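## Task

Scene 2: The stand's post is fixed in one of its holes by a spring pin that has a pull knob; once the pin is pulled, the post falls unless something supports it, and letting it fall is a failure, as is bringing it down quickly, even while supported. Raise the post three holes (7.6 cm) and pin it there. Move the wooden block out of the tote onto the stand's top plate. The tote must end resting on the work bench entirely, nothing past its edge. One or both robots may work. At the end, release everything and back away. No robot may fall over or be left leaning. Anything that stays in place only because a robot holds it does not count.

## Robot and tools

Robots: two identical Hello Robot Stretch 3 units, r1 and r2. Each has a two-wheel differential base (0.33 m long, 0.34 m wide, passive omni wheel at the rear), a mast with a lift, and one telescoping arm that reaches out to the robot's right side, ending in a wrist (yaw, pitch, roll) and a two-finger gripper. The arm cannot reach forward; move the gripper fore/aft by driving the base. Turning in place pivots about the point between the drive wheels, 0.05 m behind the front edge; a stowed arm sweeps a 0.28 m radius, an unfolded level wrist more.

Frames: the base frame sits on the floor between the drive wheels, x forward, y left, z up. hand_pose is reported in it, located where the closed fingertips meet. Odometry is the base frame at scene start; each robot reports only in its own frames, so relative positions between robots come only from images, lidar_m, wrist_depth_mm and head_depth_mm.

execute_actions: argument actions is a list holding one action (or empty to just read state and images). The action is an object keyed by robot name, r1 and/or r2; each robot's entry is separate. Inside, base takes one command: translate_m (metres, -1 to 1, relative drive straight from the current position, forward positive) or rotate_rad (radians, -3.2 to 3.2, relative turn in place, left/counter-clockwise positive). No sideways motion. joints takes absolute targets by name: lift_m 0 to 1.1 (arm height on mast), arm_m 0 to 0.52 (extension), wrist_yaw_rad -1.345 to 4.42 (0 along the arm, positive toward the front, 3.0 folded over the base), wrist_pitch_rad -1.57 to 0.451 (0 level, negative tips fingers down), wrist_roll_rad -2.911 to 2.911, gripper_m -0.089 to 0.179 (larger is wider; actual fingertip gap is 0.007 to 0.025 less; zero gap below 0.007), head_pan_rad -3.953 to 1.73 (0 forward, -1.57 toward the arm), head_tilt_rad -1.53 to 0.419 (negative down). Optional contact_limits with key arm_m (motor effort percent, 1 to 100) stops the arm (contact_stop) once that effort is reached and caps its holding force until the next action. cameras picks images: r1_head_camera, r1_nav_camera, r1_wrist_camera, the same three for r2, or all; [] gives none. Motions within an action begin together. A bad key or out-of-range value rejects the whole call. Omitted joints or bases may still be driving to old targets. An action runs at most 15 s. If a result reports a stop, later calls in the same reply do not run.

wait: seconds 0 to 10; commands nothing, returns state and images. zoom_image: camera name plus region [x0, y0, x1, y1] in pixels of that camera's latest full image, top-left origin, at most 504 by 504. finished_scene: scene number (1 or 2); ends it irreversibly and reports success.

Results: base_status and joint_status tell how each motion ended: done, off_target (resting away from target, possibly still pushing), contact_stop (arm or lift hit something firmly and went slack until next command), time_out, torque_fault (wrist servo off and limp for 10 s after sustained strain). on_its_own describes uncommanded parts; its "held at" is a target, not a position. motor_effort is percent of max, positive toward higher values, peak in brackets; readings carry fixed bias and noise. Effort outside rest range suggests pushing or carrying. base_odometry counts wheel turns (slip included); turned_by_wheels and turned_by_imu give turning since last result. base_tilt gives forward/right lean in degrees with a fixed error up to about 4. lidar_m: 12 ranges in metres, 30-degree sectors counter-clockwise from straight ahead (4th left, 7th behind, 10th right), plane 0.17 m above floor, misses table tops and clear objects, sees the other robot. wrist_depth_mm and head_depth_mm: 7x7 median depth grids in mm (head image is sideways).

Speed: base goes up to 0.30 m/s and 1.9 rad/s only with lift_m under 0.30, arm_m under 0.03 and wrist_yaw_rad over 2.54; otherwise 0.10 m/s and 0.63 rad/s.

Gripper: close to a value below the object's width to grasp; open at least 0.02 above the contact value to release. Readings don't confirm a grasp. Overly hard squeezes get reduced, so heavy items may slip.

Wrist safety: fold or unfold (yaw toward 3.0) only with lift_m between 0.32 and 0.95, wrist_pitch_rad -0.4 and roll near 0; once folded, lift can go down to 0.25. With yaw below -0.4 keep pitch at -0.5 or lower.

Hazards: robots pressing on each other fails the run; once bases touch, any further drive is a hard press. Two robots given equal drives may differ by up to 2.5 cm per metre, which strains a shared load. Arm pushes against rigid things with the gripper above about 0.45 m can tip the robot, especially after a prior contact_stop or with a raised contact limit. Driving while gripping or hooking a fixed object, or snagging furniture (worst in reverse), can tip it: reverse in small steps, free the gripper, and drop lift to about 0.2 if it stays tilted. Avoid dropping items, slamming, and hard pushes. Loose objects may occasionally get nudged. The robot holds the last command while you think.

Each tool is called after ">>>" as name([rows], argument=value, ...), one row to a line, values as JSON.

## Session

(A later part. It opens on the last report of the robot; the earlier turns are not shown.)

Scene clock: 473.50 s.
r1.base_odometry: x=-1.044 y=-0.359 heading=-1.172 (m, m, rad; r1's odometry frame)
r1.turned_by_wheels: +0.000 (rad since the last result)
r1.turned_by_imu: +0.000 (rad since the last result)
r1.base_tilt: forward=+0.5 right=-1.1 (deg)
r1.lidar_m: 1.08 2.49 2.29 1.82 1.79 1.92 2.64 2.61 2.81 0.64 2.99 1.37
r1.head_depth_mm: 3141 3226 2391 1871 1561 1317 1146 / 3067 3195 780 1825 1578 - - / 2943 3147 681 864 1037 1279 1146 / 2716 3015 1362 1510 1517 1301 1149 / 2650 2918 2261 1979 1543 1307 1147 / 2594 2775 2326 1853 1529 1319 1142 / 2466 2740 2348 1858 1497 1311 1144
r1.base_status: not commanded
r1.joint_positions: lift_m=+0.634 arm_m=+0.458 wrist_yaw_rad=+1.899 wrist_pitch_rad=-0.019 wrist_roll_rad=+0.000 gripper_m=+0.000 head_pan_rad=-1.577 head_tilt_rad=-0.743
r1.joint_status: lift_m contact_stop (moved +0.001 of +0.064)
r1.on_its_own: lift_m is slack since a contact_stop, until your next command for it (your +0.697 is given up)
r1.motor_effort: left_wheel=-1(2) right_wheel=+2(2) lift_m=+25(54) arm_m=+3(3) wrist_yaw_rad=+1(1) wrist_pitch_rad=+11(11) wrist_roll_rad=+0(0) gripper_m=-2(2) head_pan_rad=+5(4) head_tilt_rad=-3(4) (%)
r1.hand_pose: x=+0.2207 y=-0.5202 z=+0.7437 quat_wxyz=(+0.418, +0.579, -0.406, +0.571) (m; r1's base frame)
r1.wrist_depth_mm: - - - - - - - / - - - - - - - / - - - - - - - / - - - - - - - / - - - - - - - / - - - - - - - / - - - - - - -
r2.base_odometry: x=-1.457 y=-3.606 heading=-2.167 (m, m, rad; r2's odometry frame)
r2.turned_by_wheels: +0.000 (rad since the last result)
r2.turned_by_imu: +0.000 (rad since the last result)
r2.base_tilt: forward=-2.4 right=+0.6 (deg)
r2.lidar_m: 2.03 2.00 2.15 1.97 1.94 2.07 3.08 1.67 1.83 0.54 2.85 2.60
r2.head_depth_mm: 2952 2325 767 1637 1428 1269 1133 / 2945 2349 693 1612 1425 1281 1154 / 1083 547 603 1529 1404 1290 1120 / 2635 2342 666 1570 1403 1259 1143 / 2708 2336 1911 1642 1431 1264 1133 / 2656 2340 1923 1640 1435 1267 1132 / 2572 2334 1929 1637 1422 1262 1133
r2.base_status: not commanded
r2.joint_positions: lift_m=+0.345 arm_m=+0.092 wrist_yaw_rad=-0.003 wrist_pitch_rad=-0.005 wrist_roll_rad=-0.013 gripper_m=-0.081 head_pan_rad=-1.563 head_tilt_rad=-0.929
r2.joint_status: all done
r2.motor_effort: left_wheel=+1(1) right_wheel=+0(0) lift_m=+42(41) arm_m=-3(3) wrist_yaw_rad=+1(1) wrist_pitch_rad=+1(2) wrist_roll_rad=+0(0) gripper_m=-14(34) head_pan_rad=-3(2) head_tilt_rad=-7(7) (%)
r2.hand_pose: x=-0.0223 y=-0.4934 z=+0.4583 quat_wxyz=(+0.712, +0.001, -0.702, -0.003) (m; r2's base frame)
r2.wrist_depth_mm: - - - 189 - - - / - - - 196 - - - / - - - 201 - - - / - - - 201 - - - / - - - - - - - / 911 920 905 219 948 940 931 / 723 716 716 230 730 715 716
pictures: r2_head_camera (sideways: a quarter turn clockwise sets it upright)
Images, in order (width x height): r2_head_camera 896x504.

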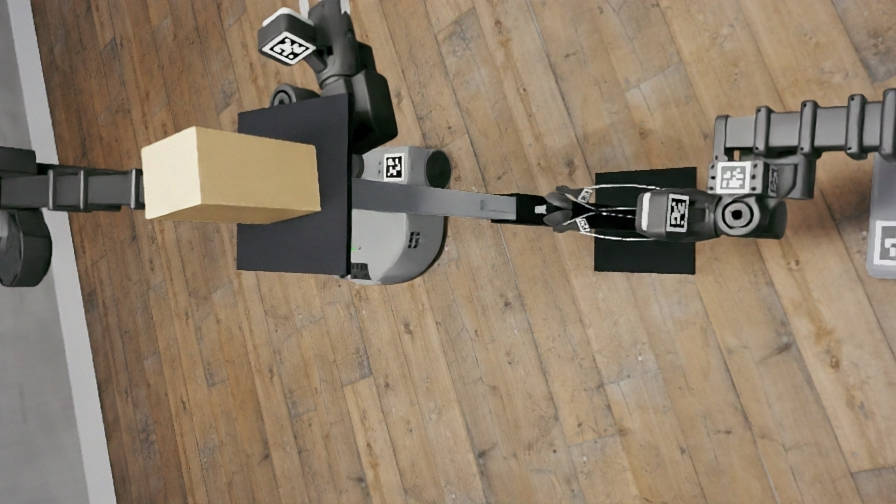

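>>> execute_actions([
  {"r1":{"joints":{"lift_m":0.6325,"wrist_yaw_rad":2.9}},"r2":{"joints":{"gripper_m":0.05,"arm_m":0.04}}},
], cameras=[])

>>> execute_actions([
  {"r2":{"joints":{"wrist_pitch_rad":-1.15,"lift_m":0.56}}},
], cameras=["r2_head_camera","r2_wrist_camera","r1_head_camera"])

Scene clock: 490.23 s.
r1.base_odometry: x=-1.044 y=-0.359 heading=-1.172 (m, m, rad; r1's odometry frame)
r1.turned_by_wheels: +0.000 (rad since the last result)
r1.turned_by_imu: -0.002 (rad since the last result)
r1.base_tilt: forward=+0.5 right=-1.1 (deg)
r1.lidar_m: 1.07 2.49 2.29 1.81 1.80 1.93 2.65 2.61 2.81 0.64 2.98 1.38
r1.head_depth_mm: 3115 3175 2367 1849 1548 1318 1157 / 3060 3154 782 1812 1585 - - / 2960 3180 680 864 1037 1279 1143 / 2744 2976 1366 1196 1505 1311 1145 / 2681 2898 2265 1864 1536 1289 1144 / 2555 2852 2344 1845 1530 1317 1146 / 2480 2753 2335 1853 1517 1314 1140
r1.base_status: not commanded
r1.joint_positions: lift_m=+0.633 arm_m=+0.458 wrist_yaw_rad=+2.898 wrist_pitch_rad=-0.019 wrist_roll_rad=+0.000 gripper_m=+0.000 head_pan_rad=-1.577 head_tilt_rad=-0.743
r1.joint_status: all done
r1.motor_effort: left_wheel=+0(1) right_wheel=+1(2) lift_m=+21(22) arm_m=+4(3) wrist_yaw_rad=+1(1) wrist_pitch_rad=+11(11) wrist_roll_rad=+0(0) gripper_m=-2(2) head_pan_rad=+4(5) head_tilt_rad=-4(4) (%)
r1.hand_pose: x=+0.0403 y=-0.3544 z=+0.7423 quat_wxyz=(+0.093, +0.702, -0.079, +0.701) (m; r1's base frame)
r1.wrist_depth_mm: - - - - - - - / - - - - - - - / - - - - - - - / - - - - - - - / - - - - - - - / - - - - - - - / - - - - - - -
r2.base_odometry: x=-1.457 y=-3.606 heading=-2.167 (m, m, rad; r2's odometry frame)
r2.turned_by_wheels: +0.000 (rad since the last result)
r2.turned_by_imu: +0.001 (rad since the last result)
r2.base_tilt: forward=-2.4 right=+0.6 (deg)
r2.lidar_m: 2.03 2.00 2.14 1.96 1.95 2.08 3.08 1.67 1.83 0.54 2.85 2.60
r2.head_depth_mm: 2941 2324 1933 1650 1429 1260 1135 / 2935 2329 701 1640 1430 1267 1158 / 1088 546 602 1535 1403 1273 - / 2647 2340 666 1578 1393 1270 1138 / 2740 2317 1923 1650 1430 1265 1139 / 2676 2313 1930 1634 1423 1263 1137 / 2582 2337 1929 1640 1428 1267 1138
r2.base_status: not commanded
r2.joint_positions: lift_m=+0.345 arm_m=+0.040 wrist_yaw_rad=-0.001 wrist_pitch_rad=-0.016 wrist_roll_rad=-0.013 gripper_m=+0.050 head_pan_rad=-1.563 head_tilt_rad=-0.929
r2.joint_status: all done
r2.motor_effort: left_wheel=+1(2) right_wheel=-2(2) lift_m=+42(42) arm_m=-3(5) wrist_yaw_rad=+0(3) wrist_pitch_rad=+5(5) wrist_roll_rad=+0(0) gripper_m=-1(80) head_pan_rad=-2(3) head_tilt_rad=-7(8) (%)
r2.hand_pose: x=-0.0216 y=-0.4412 z=+0.4553 quat_wxyz=(+0.712, +0.006, -0.702, -0.006) (m; r2's base frame)
r2.wrist_depth_mm: - - - - - - - / - - - - - - - / - - - 254 - - - / - - - 256 - - - / - - - 534 - - - / 889 905 795 820 854 923 908 / 703 702 713 656 707 704 723
pictures: none
No camera images: the call's "cameras" was empty. Leave "cameras" out to get every camera's image.

Scene clock: 493.03 s.
r1.base_odometry: x=-1.044 y=-0.359 heading=-1.172 (m, m, rad; r1's odometry frame)
r1.turned_by_wheels: +0.000 (rad since the last result)
r1.turned_by_imu: +0.000 (rad since the last result)
r1.base_tilt: forward=+0.5 right=-1.2 (deg)
r1.lidar_m: 1.08 2.48 2.29 1.81 1.79 1.93 2.65 2.61 2.80 0.64 2.98 1.37
r1.head_depth_mm: 3119 3209 2345 1867 1554 1319 1153 / 3059 3287 785 1817 1584 - - / 2943 3083 681 864 1040 1274 1146 / 2705 1228 2113 1592 1504 1307 1148 / 2682 2874 2378 1836 1527 1277 1148 / 2573 2841 2360 1862 1531 1322 1154 / 2494 2746 2343 1852 1535 1304 1141
r1.base_status: not commanded
r1.joint_positions: lift_m=+0.633 arm_m=+0.458 wrist_yaw_rad=+2.898 wrist_pitch_rad=-0.019 wrist_roll_rad=+0.000 gripper_m=+0.000 head_pan_rad=-1.577 head_tilt_rad=-0.743
r1.joint_status: not commanded
r1.motor_effort: left_wheel=-1(1) right_wheel=+0(0) lift_m=+21(21) arm_m=+4(4) wrist_yaw_rad=+1(1) wrist_pitch_rad=+11(11) wrist_roll_rad=+0(0) gripper_m=-2(2) head_pan_rad=+5(5) head_tilt_rad=-4(4) (%)
r1.hand_pose: x=+0.0402 y=-0.3544 z=+0.7423 quat_wxyz=(+0.093, +0.702, -0.079, +0.701) (m; r1's base frame)
r1.wrist_depth_mm: - - - - - - - / - - - - - - - / - - - - - - - / - - - - - - - / - - - - - - - / - - - - - - - / - - - - - - -
r2.base_odometry: x=-1.457 y=-3.606 heading=-2.167 (m, m, rad; r2's odometry frame)
r2.turned_by_wheels: +0.000 (rad since the last result)
r2.turned_by_imu: +0.000 (rad since the last result)
r2.base_tilt: forward=-2.3 right=+0.6 (deg)
r2.lidar_m: 2.03 2.00 2.14 1.96 1.95 2.08 3.08 1.67 1.83 0.54 2.84 2.60
r2.head_depth_mm: 2929 2338 1912 1639 1433 1268 1151 / 2930 2324 699 1638 1427 1306 - / 1091 546 602 1530 1399 1304 1106 / 2632 2343 666 1580 1393 1270 1131 / 2744 2330 1945 1641 1426 1262 1133 / 2612 2323 1926 1641 1430 1264 1135 / 2602 2326 1918 1650 1424 1264 1130
r2.base_status: not commanded
r2.joint_positions: lift_m=+0.560 arm_m=+0.040 wrist_yaw_rad=-0.001 wrist_pitch_rad=-1.152 wrist_roll_rad=-0.013 gripper_m=+0.050 head_pan_rad=-1.563 head_tilt_rad=-0.929
r2.joint_status: all done
r2.motor_effort: left_wheel=+1(1) right_wheel=-1(1) lift_m=+43(41) arm_m=-3(3) wrist_yaw_rad=+1(0) wrist_pitch_rad=+1(6) wrist_roll_rad=+0(0) gripper_m=+0(1) head_pan_rad=-3(3) head_tilt_rad=-7(7) (%)
r2.hand_pose: x=-0.0217 y=-0.2675 z=+0.4547 quat_wxyz=(+0.597, +0.388, -0.589, -0.383) (m; r2's base frame)
r2.wrist_depth_mm: 645 674 669 662 691 703 708 / 629 640 650 640 658 664 679 / 614 624 630 632 644 646 668 / 600 615 621 618 612 625 649 / 583 597 588 613 615 610 621 / 566 569 572 583 - 587 595 / 554 558 570 - - 580 588
pictures: r1_head_camera (sideways: a quarter turn clockwise sets it upright), r2_head_camera (sideways: a quarter turn clockwise sets it upright), r2_wrist_camera
Images, in order (width x height): r1_head_camera 896x504, r2_head_camera 896x504, r2_wrist_camera 644x364.

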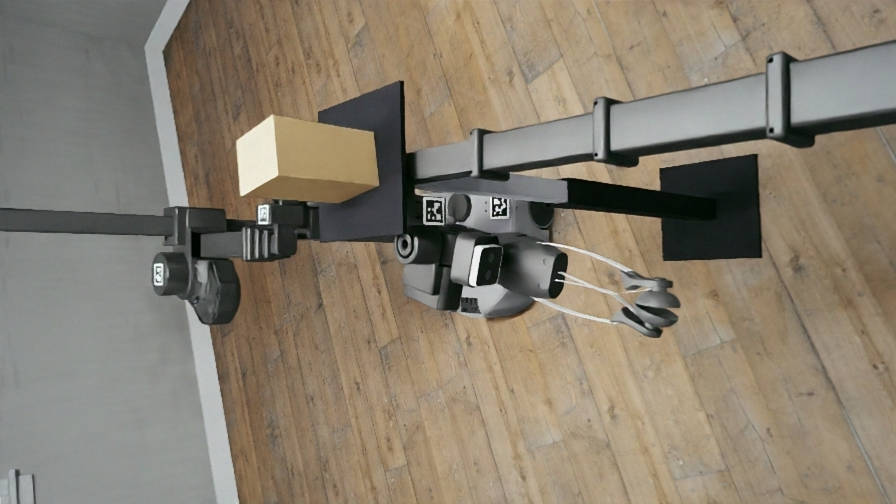

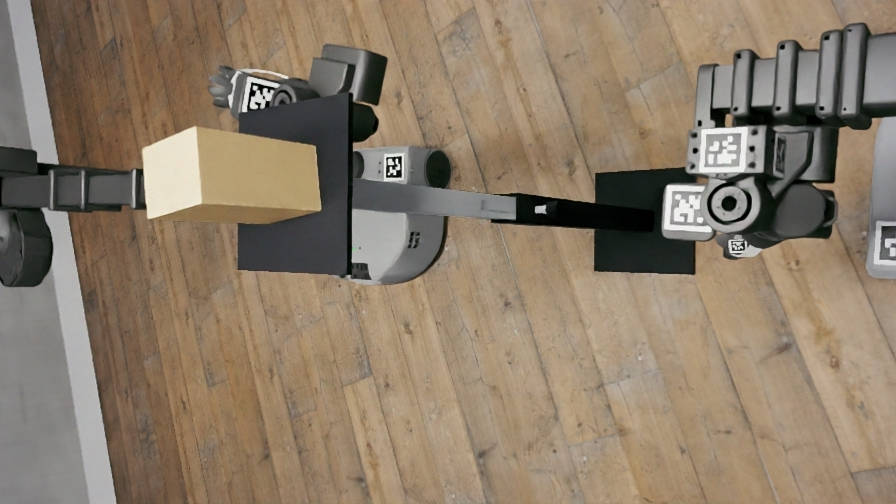

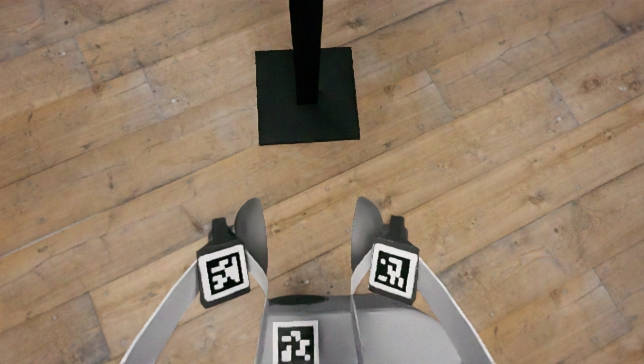

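>>> execute_actions(actions=[])

Scene clock: 516.70 s.
r1.base_odometry: x=-1.044 y=-0.359 heading=-1.172 (m, m, rad; r1's odometry frame)
r1.turned_by_wheels: +0.000 (rad since the last result)
r1.turned_by_imu: +0.000 (rad since the last result)
r1.base_tilt: forward=+0.5 right=-1.2 (deg)
r1.lidar_m: 1.07 2.48 2.29 1.81 1.80 1.93 2.64 2.61 2.81 0.64 2.97 1.37
r1.head_depth_mm: 3139 3224 2374 1869 1541 1322 1154 / 3029 3200 781 1828 1581 - - / 2917 3067 681 861 1039 1274 1145 / 2735 1227 2128 1584 1506 1302 1149 / 2688 2892 2352 1858 1541 1289 1142 / 2548 2842 2339 1853 1547 1314 1142 / 2457 2747 2365 1843 1533 1311 1136
r1.base_status: not commanded
r1.joint_positions: lift_m=+0.633 arm_m=+0.458 wrist_yaw_rad=+2.898 wrist_pitch_rad=-0.019 wrist_roll_rad=+0.000 gripper_m=+0.000 head_pan_rad=-1.577 head_tilt_rad=-0.743
r1.joint_status: not commanded
r1.motor_effort: left_wheel=-1(1) right_wheel=+0(0) lift_m=+21(21) arm_m=+4(4) wrist_yaw_rad=+1(1) wrist_pitch_rad=+11(11) wrist_roll_rad=+0(0) gripper_m=-2(2) head_pan_rad=+4(5) head_tilt_rad=-4(4) (%)
r1.hand_pose: x=+0.0402 y=-0.3544 z=+0.7423 quat_wxyz=(+0.093, +0.702, -0.079, +0.701) (m; r1's base frame)
r1.wrist_depth_mm: - - - - - - - / - - - - - - - / - - - - - - - / - - - - - - - / - - - - - - - / - - - - - - - / - - - - - - -
r2.base_odometry: x=-1.457 y=-3.606 heading=-2.167 (m, m, rad; r2's odometry frame)
r2.turned_by_wheels: +0.000 (rad since the last result)
r2.turned_by_imu: +0.000 (rad since the last result)
r2.base_tilt: forward=-2.4 right=+0.5 (deg)
r2.lidar_m: 2.03 2.00 2.15 1.96 1.94 2.07 3.07 1.66 1.82 0.54 2.85 2.60
r2.head_depth_mm: 2965 2329 1928 1639 1427 1267 1152 / 2917 2336 701 1643 1427 1305 - / 1091 547 601 1541 1397 1303 1112 / 2645 2333 667 1576 1399 1272 1140 / 2693 2348 1928 1632 1430 1267 1130 / 2666 2346 1914 1634 1425 1262 1137 / 2564 2310 1927 1642 1428 1264 1134
r2.base_status: not commanded
r2.joint_positions: lift_m=+0.560 arm_m=+0.040 wrist_yaw_rad=-0.001 wrist_pitch_rad=-1.152 wrist_roll_rad=-0.013 gripper_m=+0.050 head_pan_rad=-1.563 head_tilt_rad=-0.929
r2.joint_status: all done
r2.motor_effort: left_wheel=+1(1) right_wheel=-1(1) lift_m=+43(41) arm_m=-4(3) wrist_yaw_rad=+0(0) wrist_pitch_rad=+1(6) wrist_roll_rad=+0(0) gripper_m=-1(1) head_pan_rad=-2(3) head_tilt_rad=-7(7) (%)
r2.hand_pose: x=-0.0217 y=-0.2675 z=+0.4547 quat_wxyz=(+0.597, +0.388, -0.589, -0.383) (m; r2's base frame)
r2.wrist_depth_mm: 660 657 680 662 687 701 695 / 638 639 643 640 671 683 690 / 616 626 632 633 646 653 665 / 603 601 610 622 625 634 643 / 574 584 598 608 605 625 627 / 572 576 572 591 - 599 595 / 552 553 563 - - 571 585
pictures: r1_head_camera (sideways: a quarter turn clockwise sets it upright), r1_nav_camera (sideways: a quarter turn counterclockwise sets it upright), r1_wrist_camera, r2_head_camera (sideways: a quarter turn clockwise sets it upright), r2_nav_camera (sideways: a quarter turn counterclockwise sets it upright), r2_wrist_camera
Images, in order (width x height): r1_head_camera 896x504, r1_nav_camera 672x504, r1_wrist_camera 644x364, r2_head_camera 896x504, r2_nav_camera 672x504, r2_wrist_camera 644x364.

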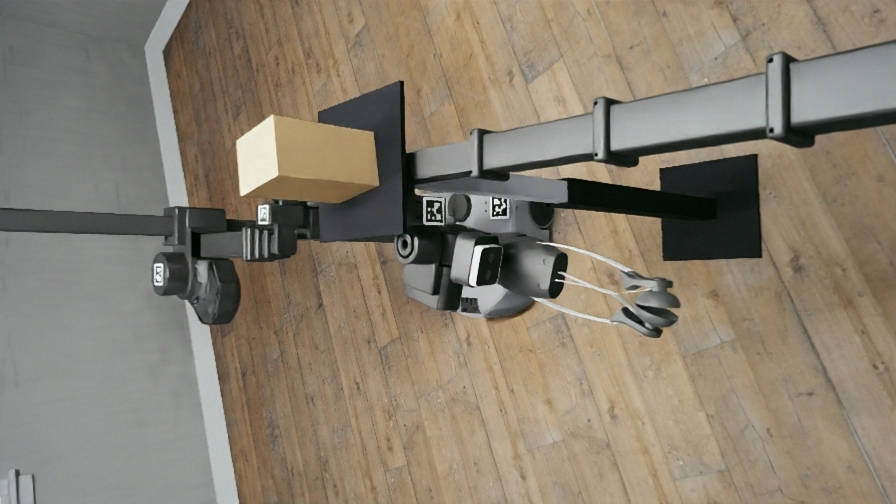

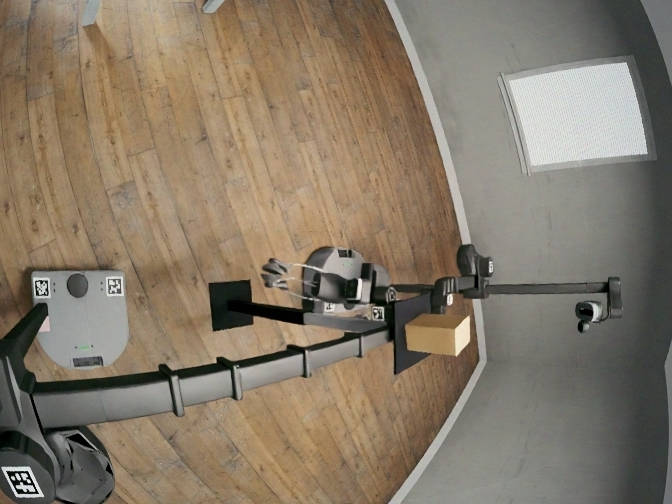

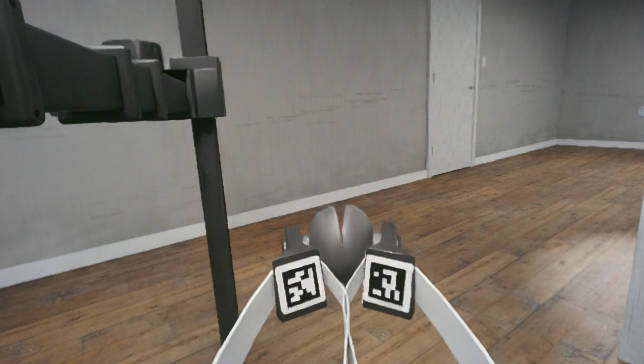

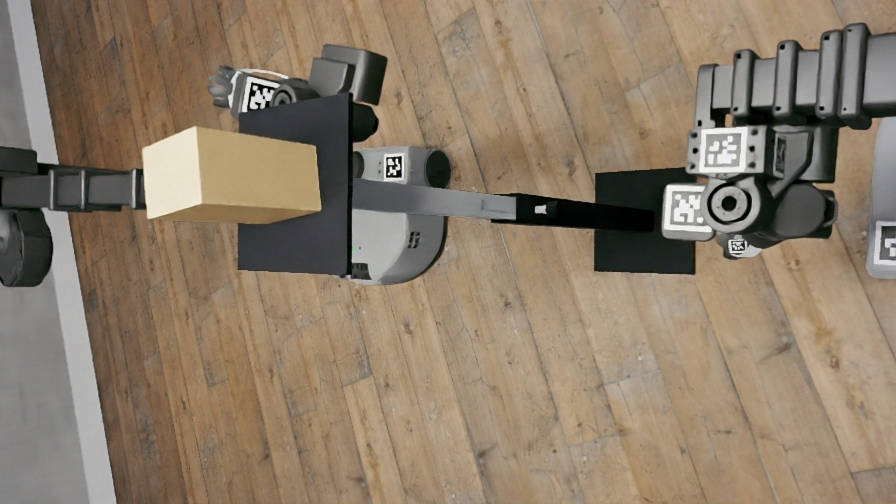

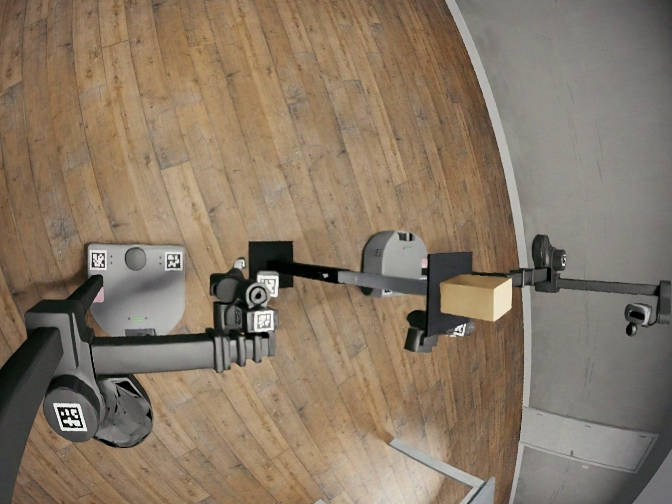

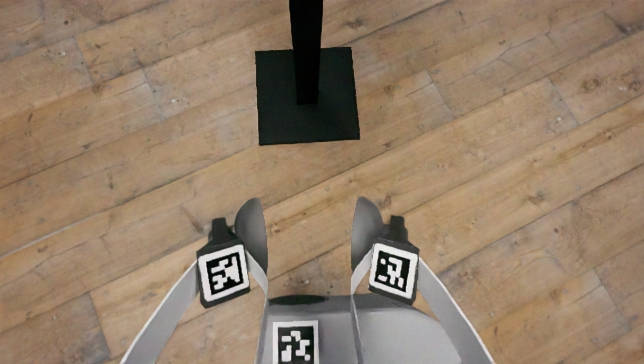

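>>> execute_actions([
  {"r2":{"joints":{"wrist_pitch_rad":-0.85,"lift_m":0.51,"arm_m":0.16}}},
], cameras=["r2_head_camera","r2_wrist_camera","r1_head_camera"])

Scene clock: 532.00 s.
r1.base_odometry: x=-1.044 y=-0.359 heading=-1.172 (m, m, rad; r1's odometry frame)
r1.turned_by_wheels: +0.000 (rad since the last result)
r1.turned_by_imu: -0.001 (rad since the last result)
r1.base_tilt: forward=+0.5 right=-1.2 (deg)
r1.lidar_m: 1.08 2.49 2.29 1.81 1.80 1.93 2.64 2.61 2.81 0.64 2.98 1.37
r1.head_depth_mm: 3130 3178 2373 1862 1554 1322 1152 / 3025 3232 782 1802 1581 - - / 2872 3134 678 865 1035 1283 1153 / 2750 1272 1364 1592 1507 1302 1142 / 2673 2900 2354 1845 1537 1284 1142 / 2550 2813 2330 1850 1527 1319 1141 / 2499 2762 2343 1840 1535 1305 1146
r1.base_status: not commanded
r1.joint_positions: lift_m=+0.633 arm_m=+0.458 wrist_yaw_rad=+2.898 wrist_pitch_rad=-0.019 wrist_roll_rad=+0.000 gripper_m=+0.000 head_pan_rad=-1.577 head_tilt_rad=-0.743
r1.joint_status: not commanded
r1.motor_effort: left_wheel=+0(0) right_wheel=+0(1) lift_m=+21(21) arm_m=+3(3) wrist_yaw_rad=+1(1) wrist_pitch_rad=+11(11) wrist_roll_rad=+0(0) gripper_m=-2(2) head_pan_rad=+4(6) head_tilt_rad=-3(3) (%)
r1.hand_pose: x=+0.0402 y=-0.3544 z=+0.7423 quat_wxyz=(+0.093, +0.702, -0.079, +0.701) (m; r1's base frame)
r1.wrist_depth_mm: - - - - - - - / - - - - - - - / - - - - - - - / - - - - - - - / - - - - - - - / - - - - - - - / - - - - - - -
r2.base_odometry: x=-1.457 y=-3.606 heading=-2.167 (m, m, rad; r2's odometry frame)
r2.turned_by_wheels: +0.000 (rad since the last result)
r2.turned_by_imu: +0.000 (rad since the last result)
r2.base_tilt: forward=-2.4 right=+0.6 (deg)
r2.lidar_m: 2.03 2.00 2.15 1.96 1.94 2.08 3.08 1.66 1.83 0.54 2.85 2.60
r2.head_depth_mm: 2948 2353 1917 1637 1428 1265 1134 / 2955 2323 699 1637 1451 - - / 1088 546 603 1528 1482 1232 1145 / 2642 2333 668 1566 1429 1266 1148 / 2719 2350 1934 1639 1424 1262 1133 / 2636 2332 1931 1643 1424 1268 1133 / 2547 2350 1928 1637 1423 1262 1134
r2.base_status: not commanded
r2.joint_positions: lift_m=+0.510 arm_m=+0.160 wrist_yaw_rad=-0.001 wrist_pitch_rad=-0.864 wrist_roll_rad=-0.013 gripper_m=+0.050 head_pan_rad=-1.563 head_tilt_rad=-0.929
r2.joint_status: all done
r2.motor_effort: left_wheel=+1(1) right_wheel=-2(2) lift_m=+36(38) arm_m=+3(5) wrist_yaw_rad=+0(1) wrist_pitch_rad=+5(4) wrist_roll_rad=+0(0) gripper_m=-1(1) head_pan_rad=-2(2) head_tilt_rad=-7(6) (%)
r2.hand_pose: x=-0.0217 y=-0.4526 z=+0.4383 quat_wxyz=(+0.646, +0.298, -0.638, -0.295) (m; r2's base frame)
r2.wrist_depth_mm: 818 863 817 155 838 901 900 / 765 752 764 186 780 809 787 / 682 686 702 210 718 738 725 / 639 637 654 620 660 666 670 / 595 595 597 572 621 609 620 / 562 554 540 557 561 590 582 / 513 516 526 528 525 544 540
pictures: r1_head_camera (sideways: a quarter turn clockwise sets it upright), r2_head_camera (sideways: a quarter turn clockwise sets it upright), r2_wrist_camera
Images, in order (width x height): r1_head_camera 896x504, r2_head_camera 896x504, r2_wrist_camera 644x364.

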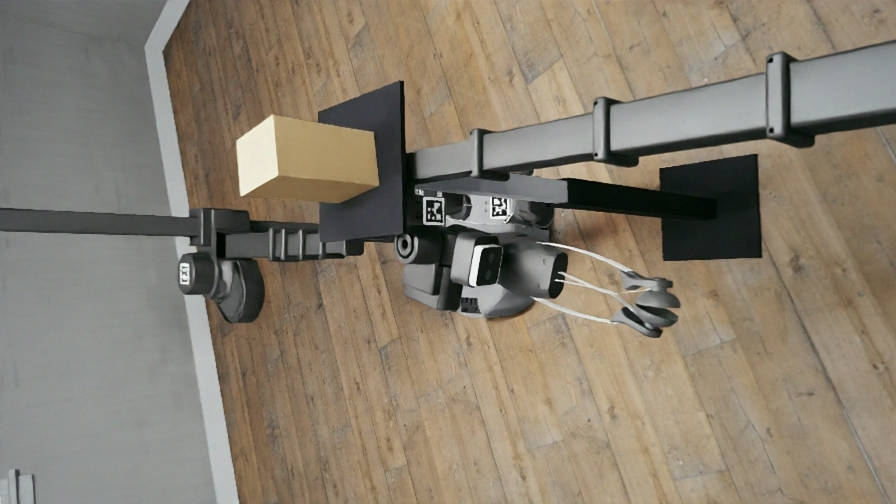

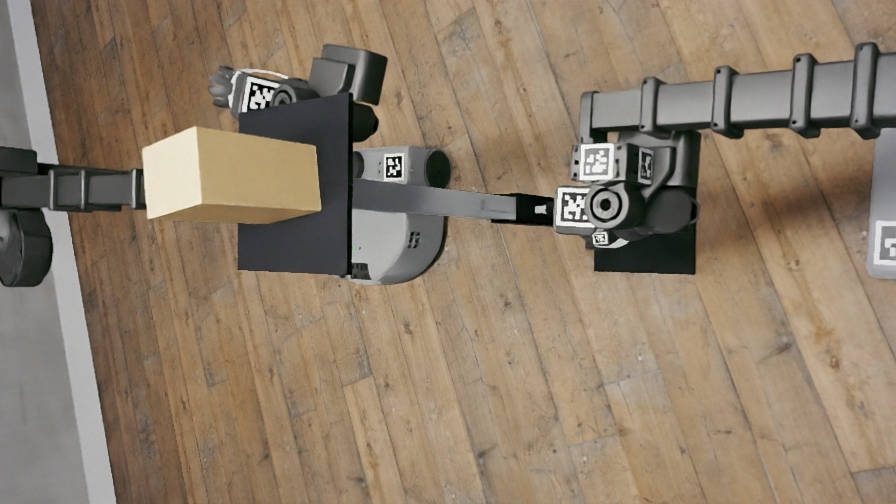

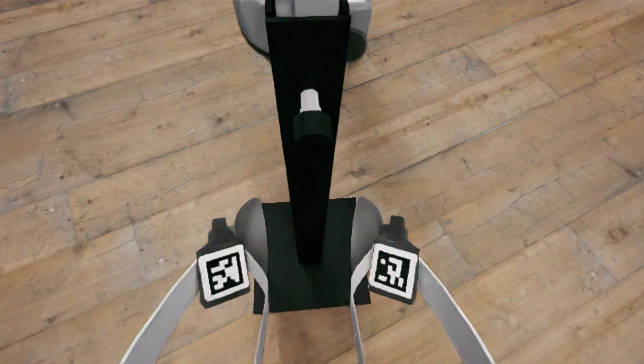

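>>> execute_actions([
  {"r2":{"joints":{"lift_m":0.518,"arm_m":0.213},"contact_limits":{"arm_m":15}}},
], cameras=["r2_wrist_camera"])

>>> zoom_image(camera="r2_wrist_camera", region=[200,120,420,300])

Scene clock: 540.57 s.
r1.base_odometry: x=-1.044 y=-0.359 heading=-1.172 (m, m, rad; r1's odometry frame)
r1.turned_by_wheels: +0.000 (rad since the last result)
r1.turned_by_imu: -0.001 (rad since the last result)
r1.base_tilt: forward=+0.5 right=-1.2 (deg)
r1.lidar_m: 1.07 2.49 2.30 1.81 1.80 1.93 2.65 2.61 2.81 0.64 2.98 1.38
r1.head_depth_mm: 3118 3254 2387 1878 1555 1327 1152 / 3084 3230 787 1812 1580 - - / 2936 3111 683 866 1040 1283 1146 / 2736 1268 1128 1590 1496 1306 1141 / 2678 2920 2360 1871 1542 1285 1143 / 2560 2808 2341 1841 1538 1313 1140 / 2461 2725 2345 1840 1543 1309 1139
r1.base_status: not commanded
r1.joint_positions: lift_m=+0.633 arm_m=+0.458 wrist_yaw_rad=+2.898 wrist_pitch_rad=-0.019 wrist_roll_rad=+0.000 gripper_m=+0.000 head_pan_rad=-1.577 head_tilt_rad=-0.743
r1.joint_status: not commanded
r1.motor_effort: left_wheel=-1(1) right_wheel=+1(1) lift_m=+21(21) arm_m=+4(3) wrist_yaw_rad=+1(1) wrist_pitch_rad=+11(11) wrist_roll_rad=+0(0) gripper_m=-2(2) head_pan_rad=+5(5) head_tilt_rad=-4(3) (%)
r1.hand_pose: x=+0.0402 y=-0.3544 z=+0.7423 quat_wxyz=(+0.093, +0.702, -0.079, +0.701) (m; r1's base frame)
r1.wrist_depth_mm: - - - - - - - / - - - - - - - / - - - - - - - / - - - - - - - / - - - - - - - / - - - - - - - / - - - - - - -
r2.base_odometry: x=-1.457 y=-3.606 heading=-2.167 (m, m, rad; r2's odometry frame)
r2.turned_by_wheels: +0.000 (rad since the last result)
r2.turned_by_imu: +0.000 (rad since the last result)
r2.base_tilt: forward=-2.4 right=+0.5 (deg)
r2.lidar_m: 2.03 2.00 2.15 1.96 1.95 2.07 3.07 1.66 1.83 0.54 2.84 2.61
r2.head_depth_mm: 2967 2328 1926 1641 1430 1260 1132 / 2930 2332 701 1653 1459 - - / 1090 547 602 1533 - 1254 1142 / 2666 2341 666 1584 1425 1265 1153 / 2718 2344 1933 1634 1425 1261 1137 / 2659 2343 1929 1644 1425 1264 1136 / 2580 2323 1925 1630 1428 1263 1133
r2.base_status: not commanded
r2.joint_positions: lift_m=+0.518 arm_m=+0.213 wrist_yaw_rad=-0.001 wrist_pitch_rad=-0.864 wrist_roll_rad=-0.013 gripper_m=+0.050 head_pan_rad=-1.563 head_tilt_rad=-0.929
r2.joint_status: all done
r2.motor_effort: left_wheel=+1(1) right_wheel=-2(2) lift_m=+43(42) arm_m=+4(3) wrist_yaw_rad=+0(0) wrist_pitch_rad=+4(4) wrist_roll_rad=+0(0) gripper_m=+0(0) head_pan_rad=-3(2) head_tilt_rad=-8(7) (%)
r2.contact_limits: arm_m 15 (drawing in: default 19, maximum 31; extending or still: default 26, maximum 43)
r2.hand_pose: x=-0.0217 y=-0.5057 z=+0.4461 quat_wxyz=(+0.646, +0.298, -0.638, -0.295) (m; r2's base frame)
r2.wrist_depth_mm: 820 866 822 100 882 870 916 / 765 753 771 120 810 792 823 / 701 692 705 141 730 740 740 / 637 651 655 176 666 676 680 / 604 607 622 190 632 619 628 / 564 555 547 555 568 594 594 / 523 528 524 522 533 547 542
pictures: r2_wrist_camera
Images, in order (width x height): r2_wrist_camera 644x364.

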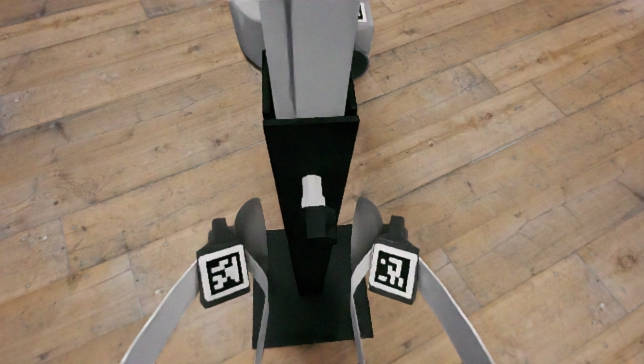

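Region (200, 120, 420, 300) of r2_wrist_camera's 644x364 image, scaled by 2.291; it fills the top 412 rows of this view, and the rest is white.

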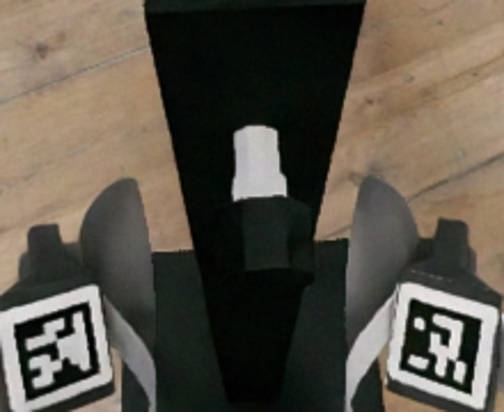

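>>> execute_actions([
  {"r2":{"joints":{"lift_m":0.507,"arm_m":0.221,"gripper_m":0.035},"contact_limits":{"arm_m":15}}},
], cameras=["r2_wrist_camera"])

>>> zoom_image(camera="r2_wrist_camera", region=[200,120,420,300])

Scene clock: 551.20 s.
r1.base_odometry: x=-1.044 y=-0.359 heading=-1.172 (m, m, rad; r1's odometry frame)
r1.turned_by_wheels: +0.000 (rad since the last result)
r1.turned_by_imu: -0.001 (rad since the last result)
r1.base_tilt: forward=+0.5 right=-1.2 (deg)
r1.lidar_m: 1.07 2.49 2.29 1.81 1.80 1.92 2.64 2.61 2.81 0.64 2.98 1.37
r1.head_depth_mm: 3112 3206 2383 1876 1544 1316 1154 / 3059 3228 781 1814 1592 - - / 2910 3099 680 864 1038 1286 1150 / 2741 1277 1167 1592 1505 1306 1149 / 2691 2908 2325 1852 1550 1291 1142 / 2581 2840 2320 1858 1530 1315 1144 / 2460 2756 2340 1860 1540 1307 1137
r1.base_status: not commanded
r1.joint_positions: lift_m=+0.633 arm_m=+0.458 wrist_yaw_rad=+2.898 wrist_pitch_rad=-0.019 wrist_roll_rad=+0.000 gripper_m=+0.000 head_pan_rad=-1.577 head_tilt_rad=-0.743
r1.joint_status: not commanded
r1.motor_effort: left_wheel=-1(1) right_wheel=+1(1) lift_m=+21(21) arm_m=+4(4) wrist_yaw_rad=+2(1) wrist_pitch_rad=+11(11) wrist_roll_rad=+0(0) gripper_m=-2(2) head_pan_rad=+5(5) head_tilt_rad=-4(3) (%)
r1.hand_pose: x=+0.0402 y=-0.3544 z=+0.7423 quat_wxyz=(+0.093, +0.702, -0.079, +0.701) (m; r1's base frame)
r1.wrist_depth_mm: - - - - - - - / - - - - - - - / - - - - - - - / - - - - - - - / - - - - - - - / - - - - - - - / - - - - - - -
r2.base_odometry: x=-1.457 y=-3.606 heading=-2.167 (m, m, rad; r2's odometry frame)
r2.turned_by_wheels: +0.000 (rad since the last result)
r2.turned_by_imu: +0.000 (rad since the last result)
r2.base_tilt: forward=-2.3 right=+0.5 (deg)
r2.lidar_m: 2.03 2.00 2.15 1.96 1.94 2.07 3.07 1.67 1.82 0.54 2.85 2.60
r2.head_depth_mm: 2950 2355 1934 1637 1419 1267 1138 / 2933 2332 700 1641 1448 - - / 1088 545 602 1528 - 1263 1145 / 2632 2327 666 1572 1418 1261 1153 / 2731 2328 1915 1645 1427 1270 1138 / 2663 2339 1923 1640 1428 1263 1138 / 2584 2339 1930 1645 1426 1267 1134
r2.base_status: not commanded
r2.joint_positions: lift_m=+0.507 arm_m=+0.221 wrist_yaw_rad=-0.001 wrist_pitch_rad=-0.864 wrist_roll_rad=-0.013 gripper_m=+0.035 head_pan_rad=-1.563 head_tilt_rad=-0.929
r2.joint_status: all done
r2.motor_effort: left_wheel=+1(1) right_wheel=-1(1) lift_m=+34(38) arm_m=+4(2) wrist_yaw_rad=+0(0) wrist_pitch_rad=+4(4) wrist_roll_rad=+0(0) gripper_m=-2(62) head_pan_rad=-2(2) head_tilt_rad=-6(7) (%)
r2.contact_limits: arm_m 15 (drawing in: default 19, maximum 31; extending or still: default 26, maximum 43)
r2.hand_pose: x=-0.0217 y=-0.5137 z=+0.4354 quat_wxyz=(+0.646, +0.298, -0.638, -0.295) (m; r2's base frame)
r2.wrist_depth_mm: 809 831 810 91 867 850 909 / 753 751 756 109 783 802 814 / 682 706 701 125 730 735 724 / 632 637 630 158 651 650 676 / 590 601 603 147 604 625 619 / 552 555 549 546 574 578 581 / 511 522 522 524 525 535 545
pictures: r2_wrist_camera
Images, in order (width x height): r2_wrist_camera 644x364.

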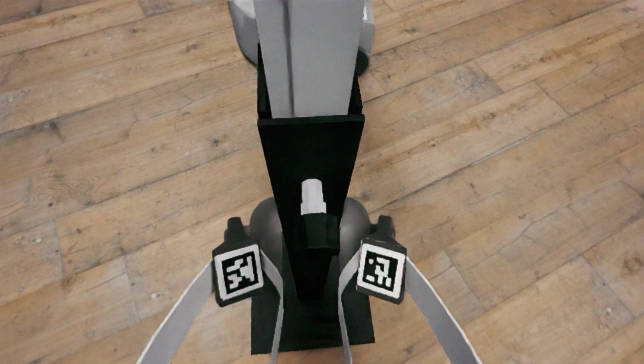

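Region (200, 120, 420, 300) of r2_wrist_camera's 644x364 image, scaled by 2.291; it fills the top 412 rows of this view, and the rest is white.

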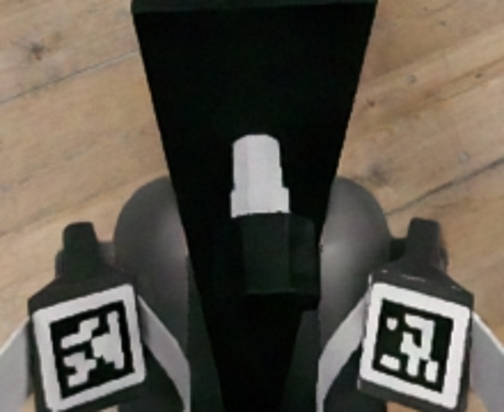

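>>> execute_actions([
  {"r2":{"joints":{"lift_m":0.511,"arm_m":0.215}}},
], cameras=[])

>>> execute_actions([
  {"r2":{"joints":{"gripper_m":-0.04}}},
], cameras=["r2_wrist_camera"])

>>> zoom_image(camera="r2_wrist_camera", region=[200,120,420,300])

Scene clock: 564.00 s.
r1.base_odometry: x=-1.044 y=-0.359 heading=-1.172 (m, m, rad; r1's odometry frame)
r1.turned_by_wheels: +0.000 (rad since the last result)
r1.turned_by_imu: -0.001 (rad since the last result)
r1.base_tilt: forward=+0.5 right=-1.2 (deg)
r1.lidar_m: 1.08 2.48 2.29 1.81 1.79 1.93 2.65 2.61 2.81 0.64 2.98 1.38
r1.head_depth_mm: 3150 3241 2352 1868 1551 1323 1152 / 3050 3219 783 1794 1576 - - / 2860 3122 681 868 1030 1285 1156 / 2739 1281 1153 1585 1506 1306 1142 / 2679 2916 2358 1853 1530 1284 1144 / 2553 2859 2344 1841 1533 1316 1147 / 2482 2747 2350 1876 1542 1306 1147
r1.base_status: not commanded
r1.joint_positions: lift_m=+0.633 arm_m=+0.458 wrist_yaw_rad=+2.898 wrist_pitch_rad=-0.019 wrist_roll_rad=+0.000 gripper_m=+0.000 head_pan_rad=-1.577 head_tilt_rad=-0.743
r1.joint_status: not commanded
r1.motor_effort: left_wheel=-1(1) right_wheel=+1(0) lift_m=+21(21) arm_m=+4(3) wrist_yaw_rad=+1(1) wrist_pitch_rad=+11(11) wrist_roll_rad=+0(0) gripper_m=-2(1) head_pan_rad=+6(5) head_tilt_rad=-4(4) (%)
r1.hand_pose: x=+0.0402 y=-0.3544 z=+0.7423 quat_wxyz=(+0.093, +0.702, -0.079, +0.701) (m; r1's base frame)
r1.wrist_depth_mm: - - - - - - - / - - - - - - - / - - - - - - - / - - - - - - - / - - - - - - - / - - - - - - - / - - - - - - -
r2.base_odometry: x=-1.457 y=-3.606 heading=-2.167 (m, m, rad; r2's odometry frame)
r2.turned_by_wheels: +0.000 (rad since the last result)
r2.turned_by_imu: +0.000 (rad since the last result)
r2.base_tilt: forward=-2.3 right=+0.5 (deg)
r2.lidar_m: 2.03 2.00 2.15 1.96 1.94 2.07 3.09 1.66 1.82 0.54 2.85 2.60
r2.head_depth_mm: 2968 2358 1920 1637 1430 1260 1134 / 2943 2335 699 1632 1463 - - / 1086 546 602 1538 - 1260 1143 / 2655 2328 667 1578 1421 1271 1148 / 2714 2337 1922 1628 1425 1260 1136 / 2649 2353 1925 1635 1426 1263 1134 / 2594 2345 1923 1642 1424 1264 1130
r2.base_status: not commanded
r2.joint_positions: lift_m=+0.511 arm_m=+0.215 wrist_yaw_rad=-0.001 wrist_pitch_rad=-0.863 wrist_roll_rad=-0.013 gripper_m=+0.035 head_pan_rad=-1.563 head_tilt_rad=-0.929
r2.joint_status: all done
r2.motor_effort: left_wheel=+1(1) right_wheel=-1(1) lift_m=+43(49) arm_m=-4(1) wrist_yaw_rad=+0(0) wrist_pitch_rad=+4(5) wrist_roll_rad=+0(0) gripper_m=-2(1) head_pan_rad=-2(2) head_tilt_rad=-7(6) (%)
r2.hand_pose: x=-0.0217 y=-0.5087 z=+0.4392 quat_wxyz=(+0.647, +0.298, -0.638, -0.294) (m; r2's base frame)
r2.wrist_depth_mm: 867 840 821 96 902 852 885 / 756 756 763 116 808 808 825 / 687 705 702 135 728 733 736 / 630 639 659 168 665 675 669 / 581 594 611 153 612 623 636 / 555 557 545 535 570 582 577 / 519 521 525 525 524 532 541
pictures: none
No camera images: the call's "cameras" was empty. Leave "cameras" out to get every camera's image.

Scene clock: 565.23 s.
r1.base_odometry: x=-1.044 y=-0.359 heading=-1.172 (m, m, rad; r1's odometry frame)
r1.turned_by_wheels: +0.000 (rad since the last result)
r1.turned_by_imu: +0.000 (rad since the last result)
r1.base_tilt: forward=+0.6 right=-1.2 (deg)
r1.lidar_m: 1.07 2.49 2.29 1.81 1.80 1.93 2.65 2.61 2.81 0.64 2.98 1.37
r1.head_depth_mm: 3176 3207 2380 1864 1542 1312 1149 / 3054 3239 784 1834 1586 - - / 2953 3206 679 867 1037 1273 1144 / 2718 1272 1158 1586 1499 1308 1141 / 2635 2865 2349 1863 1543 1284 1140 / 2564 2822 2367 1849 1536 1308 1139 / 2440 2726 2347 1875 1541 1311 1142
r1.base_status: not commanded
r1.joint_positions: lift_m=+0.633 arm_m=+0.458 wrist_yaw_rad=+2.898 wrist_pitch_rad=-0.019 wrist_roll_rad=+0.000 gripper_m=+0.000 head_pan_rad=-1.577 head_tilt_rad=-0.743
r1.joint_status: not commanded
r1.motor_effort: left_wheel=-1(1) right_wheel=+0(1) lift_m=+21(21) arm_m=+4(4) wrist_yaw_rad=+1(1) wrist_pitch_rad=+11(11) wrist_roll_rad=+0(0) gripper_m=-2(2) head_pan_rad=+4(6) head_tilt_rad=-4(3) (%)
r1.hand_pose: x=+0.0402 y=-0.3544 z=+0.7423 quat_wxyz=(+0.093, +0.702, -0.079, +0.701) (m; r1's base frame)
r1.wrist_depth_mm: - - - - - - - / - - - - - - - / - - - - - - - / - - - - - - - / - - - - - - - / - - - - - - - / - - - - - - -
r2.base_odometry: x=-1.457 y=-3.606 heading=-2.167 (m, m, rad; r2's odometry frame)
r2.turned_by_wheels: +0.000 (rad since the last result)
r2.turned_by_imu: +0.000 (rad since the last result)
r2.base_tilt: forward=-2.4 right=+0.6 (deg)
r2.lidar_m: 2.04 2.00 2.14 1.97 1.94 2.07 3.11 1.67 1.83 0.54 2.84 2.60
r2.head_depth_mm: 2954 2330 1923 1638 1429 1270 1137 / 2940 2335 698 1644 1450 - - / 1085 546 601 1537 - 1265 1141 / 2654 2320 666 1585 1427 1267 1148 / 2717 2344 1935 1638 1425 1265 1134 / 2635 2331 1907 1632 1423 1259 1132 / 2572 2326 1931 1639 1429 1265 1128
r2.base_status: not commanded
r2.joint_positions: lift_m=+0.511 arm_m=+0.215 wrist_yaw_rad=-0.004 wrist_pitch_rad=-0.863 wrist_roll_rad=-0.013 gripper_m=-0.039 head_pan_rad=-1.563 head_tilt_rad=-0.929
r2.joint_status: all done
r2.motor_effort: left_wheel=-1(1) right_wheel=+2(2) lift_m=+46(47) arm_m=-4(3) wrist_yaw_rad=+3(2) wrist_pitch_rad=+4(4) wrist_roll_rad=+0(0) gripper_m=-23(98) head_pan_rad=-2(3) head_tilt_rad=-7(7) (%)
r2.hand_pose: x=-0.0222 y=-0.5087 z=+0.4391 quat_wxyz=(+0.646, +0.296, -0.638, -0.296) (m; r2's base frame)
r2.wrist_depth_mm: 827 832 828 96 879 861 887 / 751 763 745 116 793 811 817 / 680 682 696 134 710 731 754 / 651 638 641 171 657 664 682 / 593 596 604 149 607 620 622 / 543 543 555 540 570 576 584 / 515 525 522 518 548 541 536
pictures: r2_wrist_camera
Images, in order (width x height): r2_wrist_camera 644x364.

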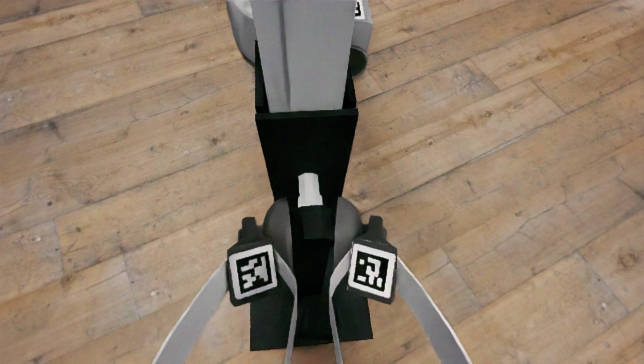

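Region (200, 120, 420, 300) of r2_wrist_camera's 644x364 image, scaled by 2.291; it fills the top 412 rows of this view, and the rest is white.

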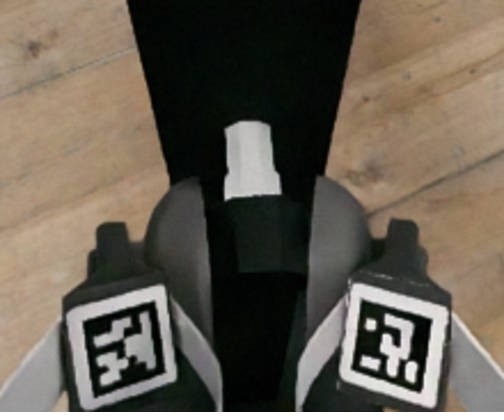

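>>> execute_actions([
  {"r2":{"joints":{"arm_m":0.203},"contact_limits":{"arm_m":31}}},
], cameras=["r2_wrist_camera"])

>>> zoom_image(camera="r2_wrist_camera", region=[200,120,420,300])

Scene clock: 572.40 s.
r1.base_odometry: x=-1.044 y=-0.359 heading=-1.172 (m, m, rad; r1's odometry frame)
r1.turned_by_wheels: +0.000 (rad since the last result)
r1.turned_by_imu: -0.001 (rad since the last result)
r1.base_tilt: forward=+0.5 right=-1.1 (deg)
r1.lidar_m: 1.07 2.49 2.29 1.82 1.80 1.93 2.64 2.61 2.81 0.64 2.98 1.37
r1.head_depth_mm: 3174 3193 2382 1858 1537 1320 1151 / 3045 3225 789 1817 1580 - - / 2884 3196 681 865 1035 1281 1149 / 2752 1271 1162 1579 1511 1305 1147 / 2650 2879 2348 1847 1532 1287 1142 / 2575 2822 2336 1864 1527 1313 1140 / 2485 2748 2345 1837 1534 1314 1148
r1.base_status: not commanded
r1.joint_positions: lift_m=+0.633 arm_m=+0.458 wrist_yaw_rad=+2.898 wrist_pitch_rad=-0.019 wrist_roll_rad=+0.000 gripper_m=+0.000 head_pan_rad=-1.577 head_tilt_rad=-0.743
r1.joint_status: not commanded
r1.motor_effort: left_wheel=-1(1) right_wheel=+1(0) lift_m=+21(22) arm_m=+3(4) wrist_yaw_rad=+1(2) wrist_pitch_rad=+11(11) wrist_roll_rad=+0(0) gripper_m=-2(2) head_pan_rad=+4(5) head_tilt_rad=-4(4) (%)
r1.hand_pose: x=+0.0402 y=-0.3544 z=+0.7423 quat_wxyz=(+0.093, +0.702, -0.079, +0.701) (m; r1's base frame)
r1.wrist_depth_mm: - - - - - - - / - - - - - - - / - - - - - - - / - - - - - - - / - - - - - - - / - - - - - - - / - - - - - - -
r2.base_odometry: x=-1.457 y=-3.606 heading=-2.167 (m, m, rad; r2's odometry frame)
r2.turned_by_wheels: +0.000 (rad since the last result)
r2.turned_by_imu: +0.000 (rad since the last result)
r2.base_tilt: forward=-2.4 right=+0.6 (deg)
r2.lidar_m: 2.03 2.00 2.14 1.96 1.95 2.07 3.09 1.67 1.83 0.54 2.85 2.61
r2.head_depth_mm: 2947 2342 1914 1638 1427 1260 1136 / 2929 2337 700 1651 1451 - - / 1090 547 601 1525 - 1263 1136 / 2664 2333 665 1573 1423 1268 1150 / 2705 2344 1920 1632 1429 1261 1133 / 2652 2304 1925 1646 1427 1265 1138 / 2576 2336 1921 1648 1425 1262 1139
r2.base_status: not commanded
r2.joint_positions: lift_m=+0.511 arm_m=+0.204 wrist_yaw_rad=-0.004 wrist_pitch_rad=-0.837 wrist_roll_rad=-0.013 gripper_m=-0.033 head_pan_rad=-1.563 head_tilt_rad=-0.929
r2.joint_status: all done
r2.on_its_own: gripper_m is held at -0.034, not at your -0.040, by its stall guard, which is not easing now
r2.motor_effort: left_wheel=+0(0) right_wheel=+2(2) lift_m=+46(46) arm_m=-7(8) wrist_yaw_rad=+2(3) wrist_pitch_rad=-4(4) wrist_roll_rad=+0(0) gripper_m=-21(21) head_pan_rad=-2(2) head_tilt_rad=-6(6) (%)
r2.contact_limits: arm_m 31 (drawing in: default 19, maximum 31; extending or still: default 26, maximum 43)
r2.hand_pose: x=-0.0223 y=-0.5024 z=+0.4430 quat_wxyz=(+0.650, +0.288, -0.642, -0.287) (m; r2's base frame)
r2.wrist_depth_mm: 863 876 824 106 907 931 939 / 776 776 800 130 822 819 833 / 711 716 712 146 727 740 731 / 649 649 673 183 677 685 676 / 601 606 621 157 629 633 641 / 556 569 554 545 577 584 583 / 529 523 520 522 541 547 540
pictures: r2_wrist_camera
Images, in order (width x height): r2_wrist_camera 644x364.

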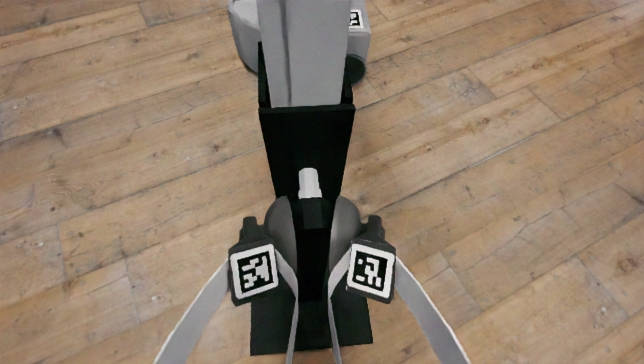

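Region (200, 120, 420, 300) of r2_wrist_camera's 644x364 image, scaled by 2.291; it fills the top 412 rows of this view, and the rest is white.

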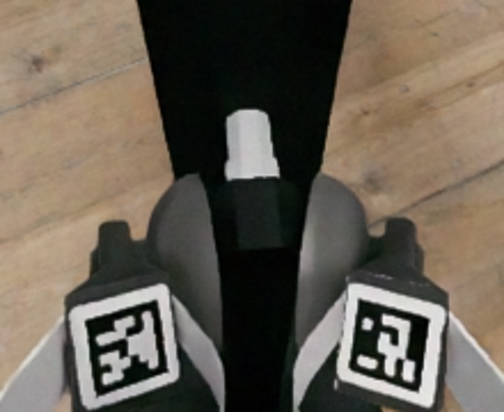

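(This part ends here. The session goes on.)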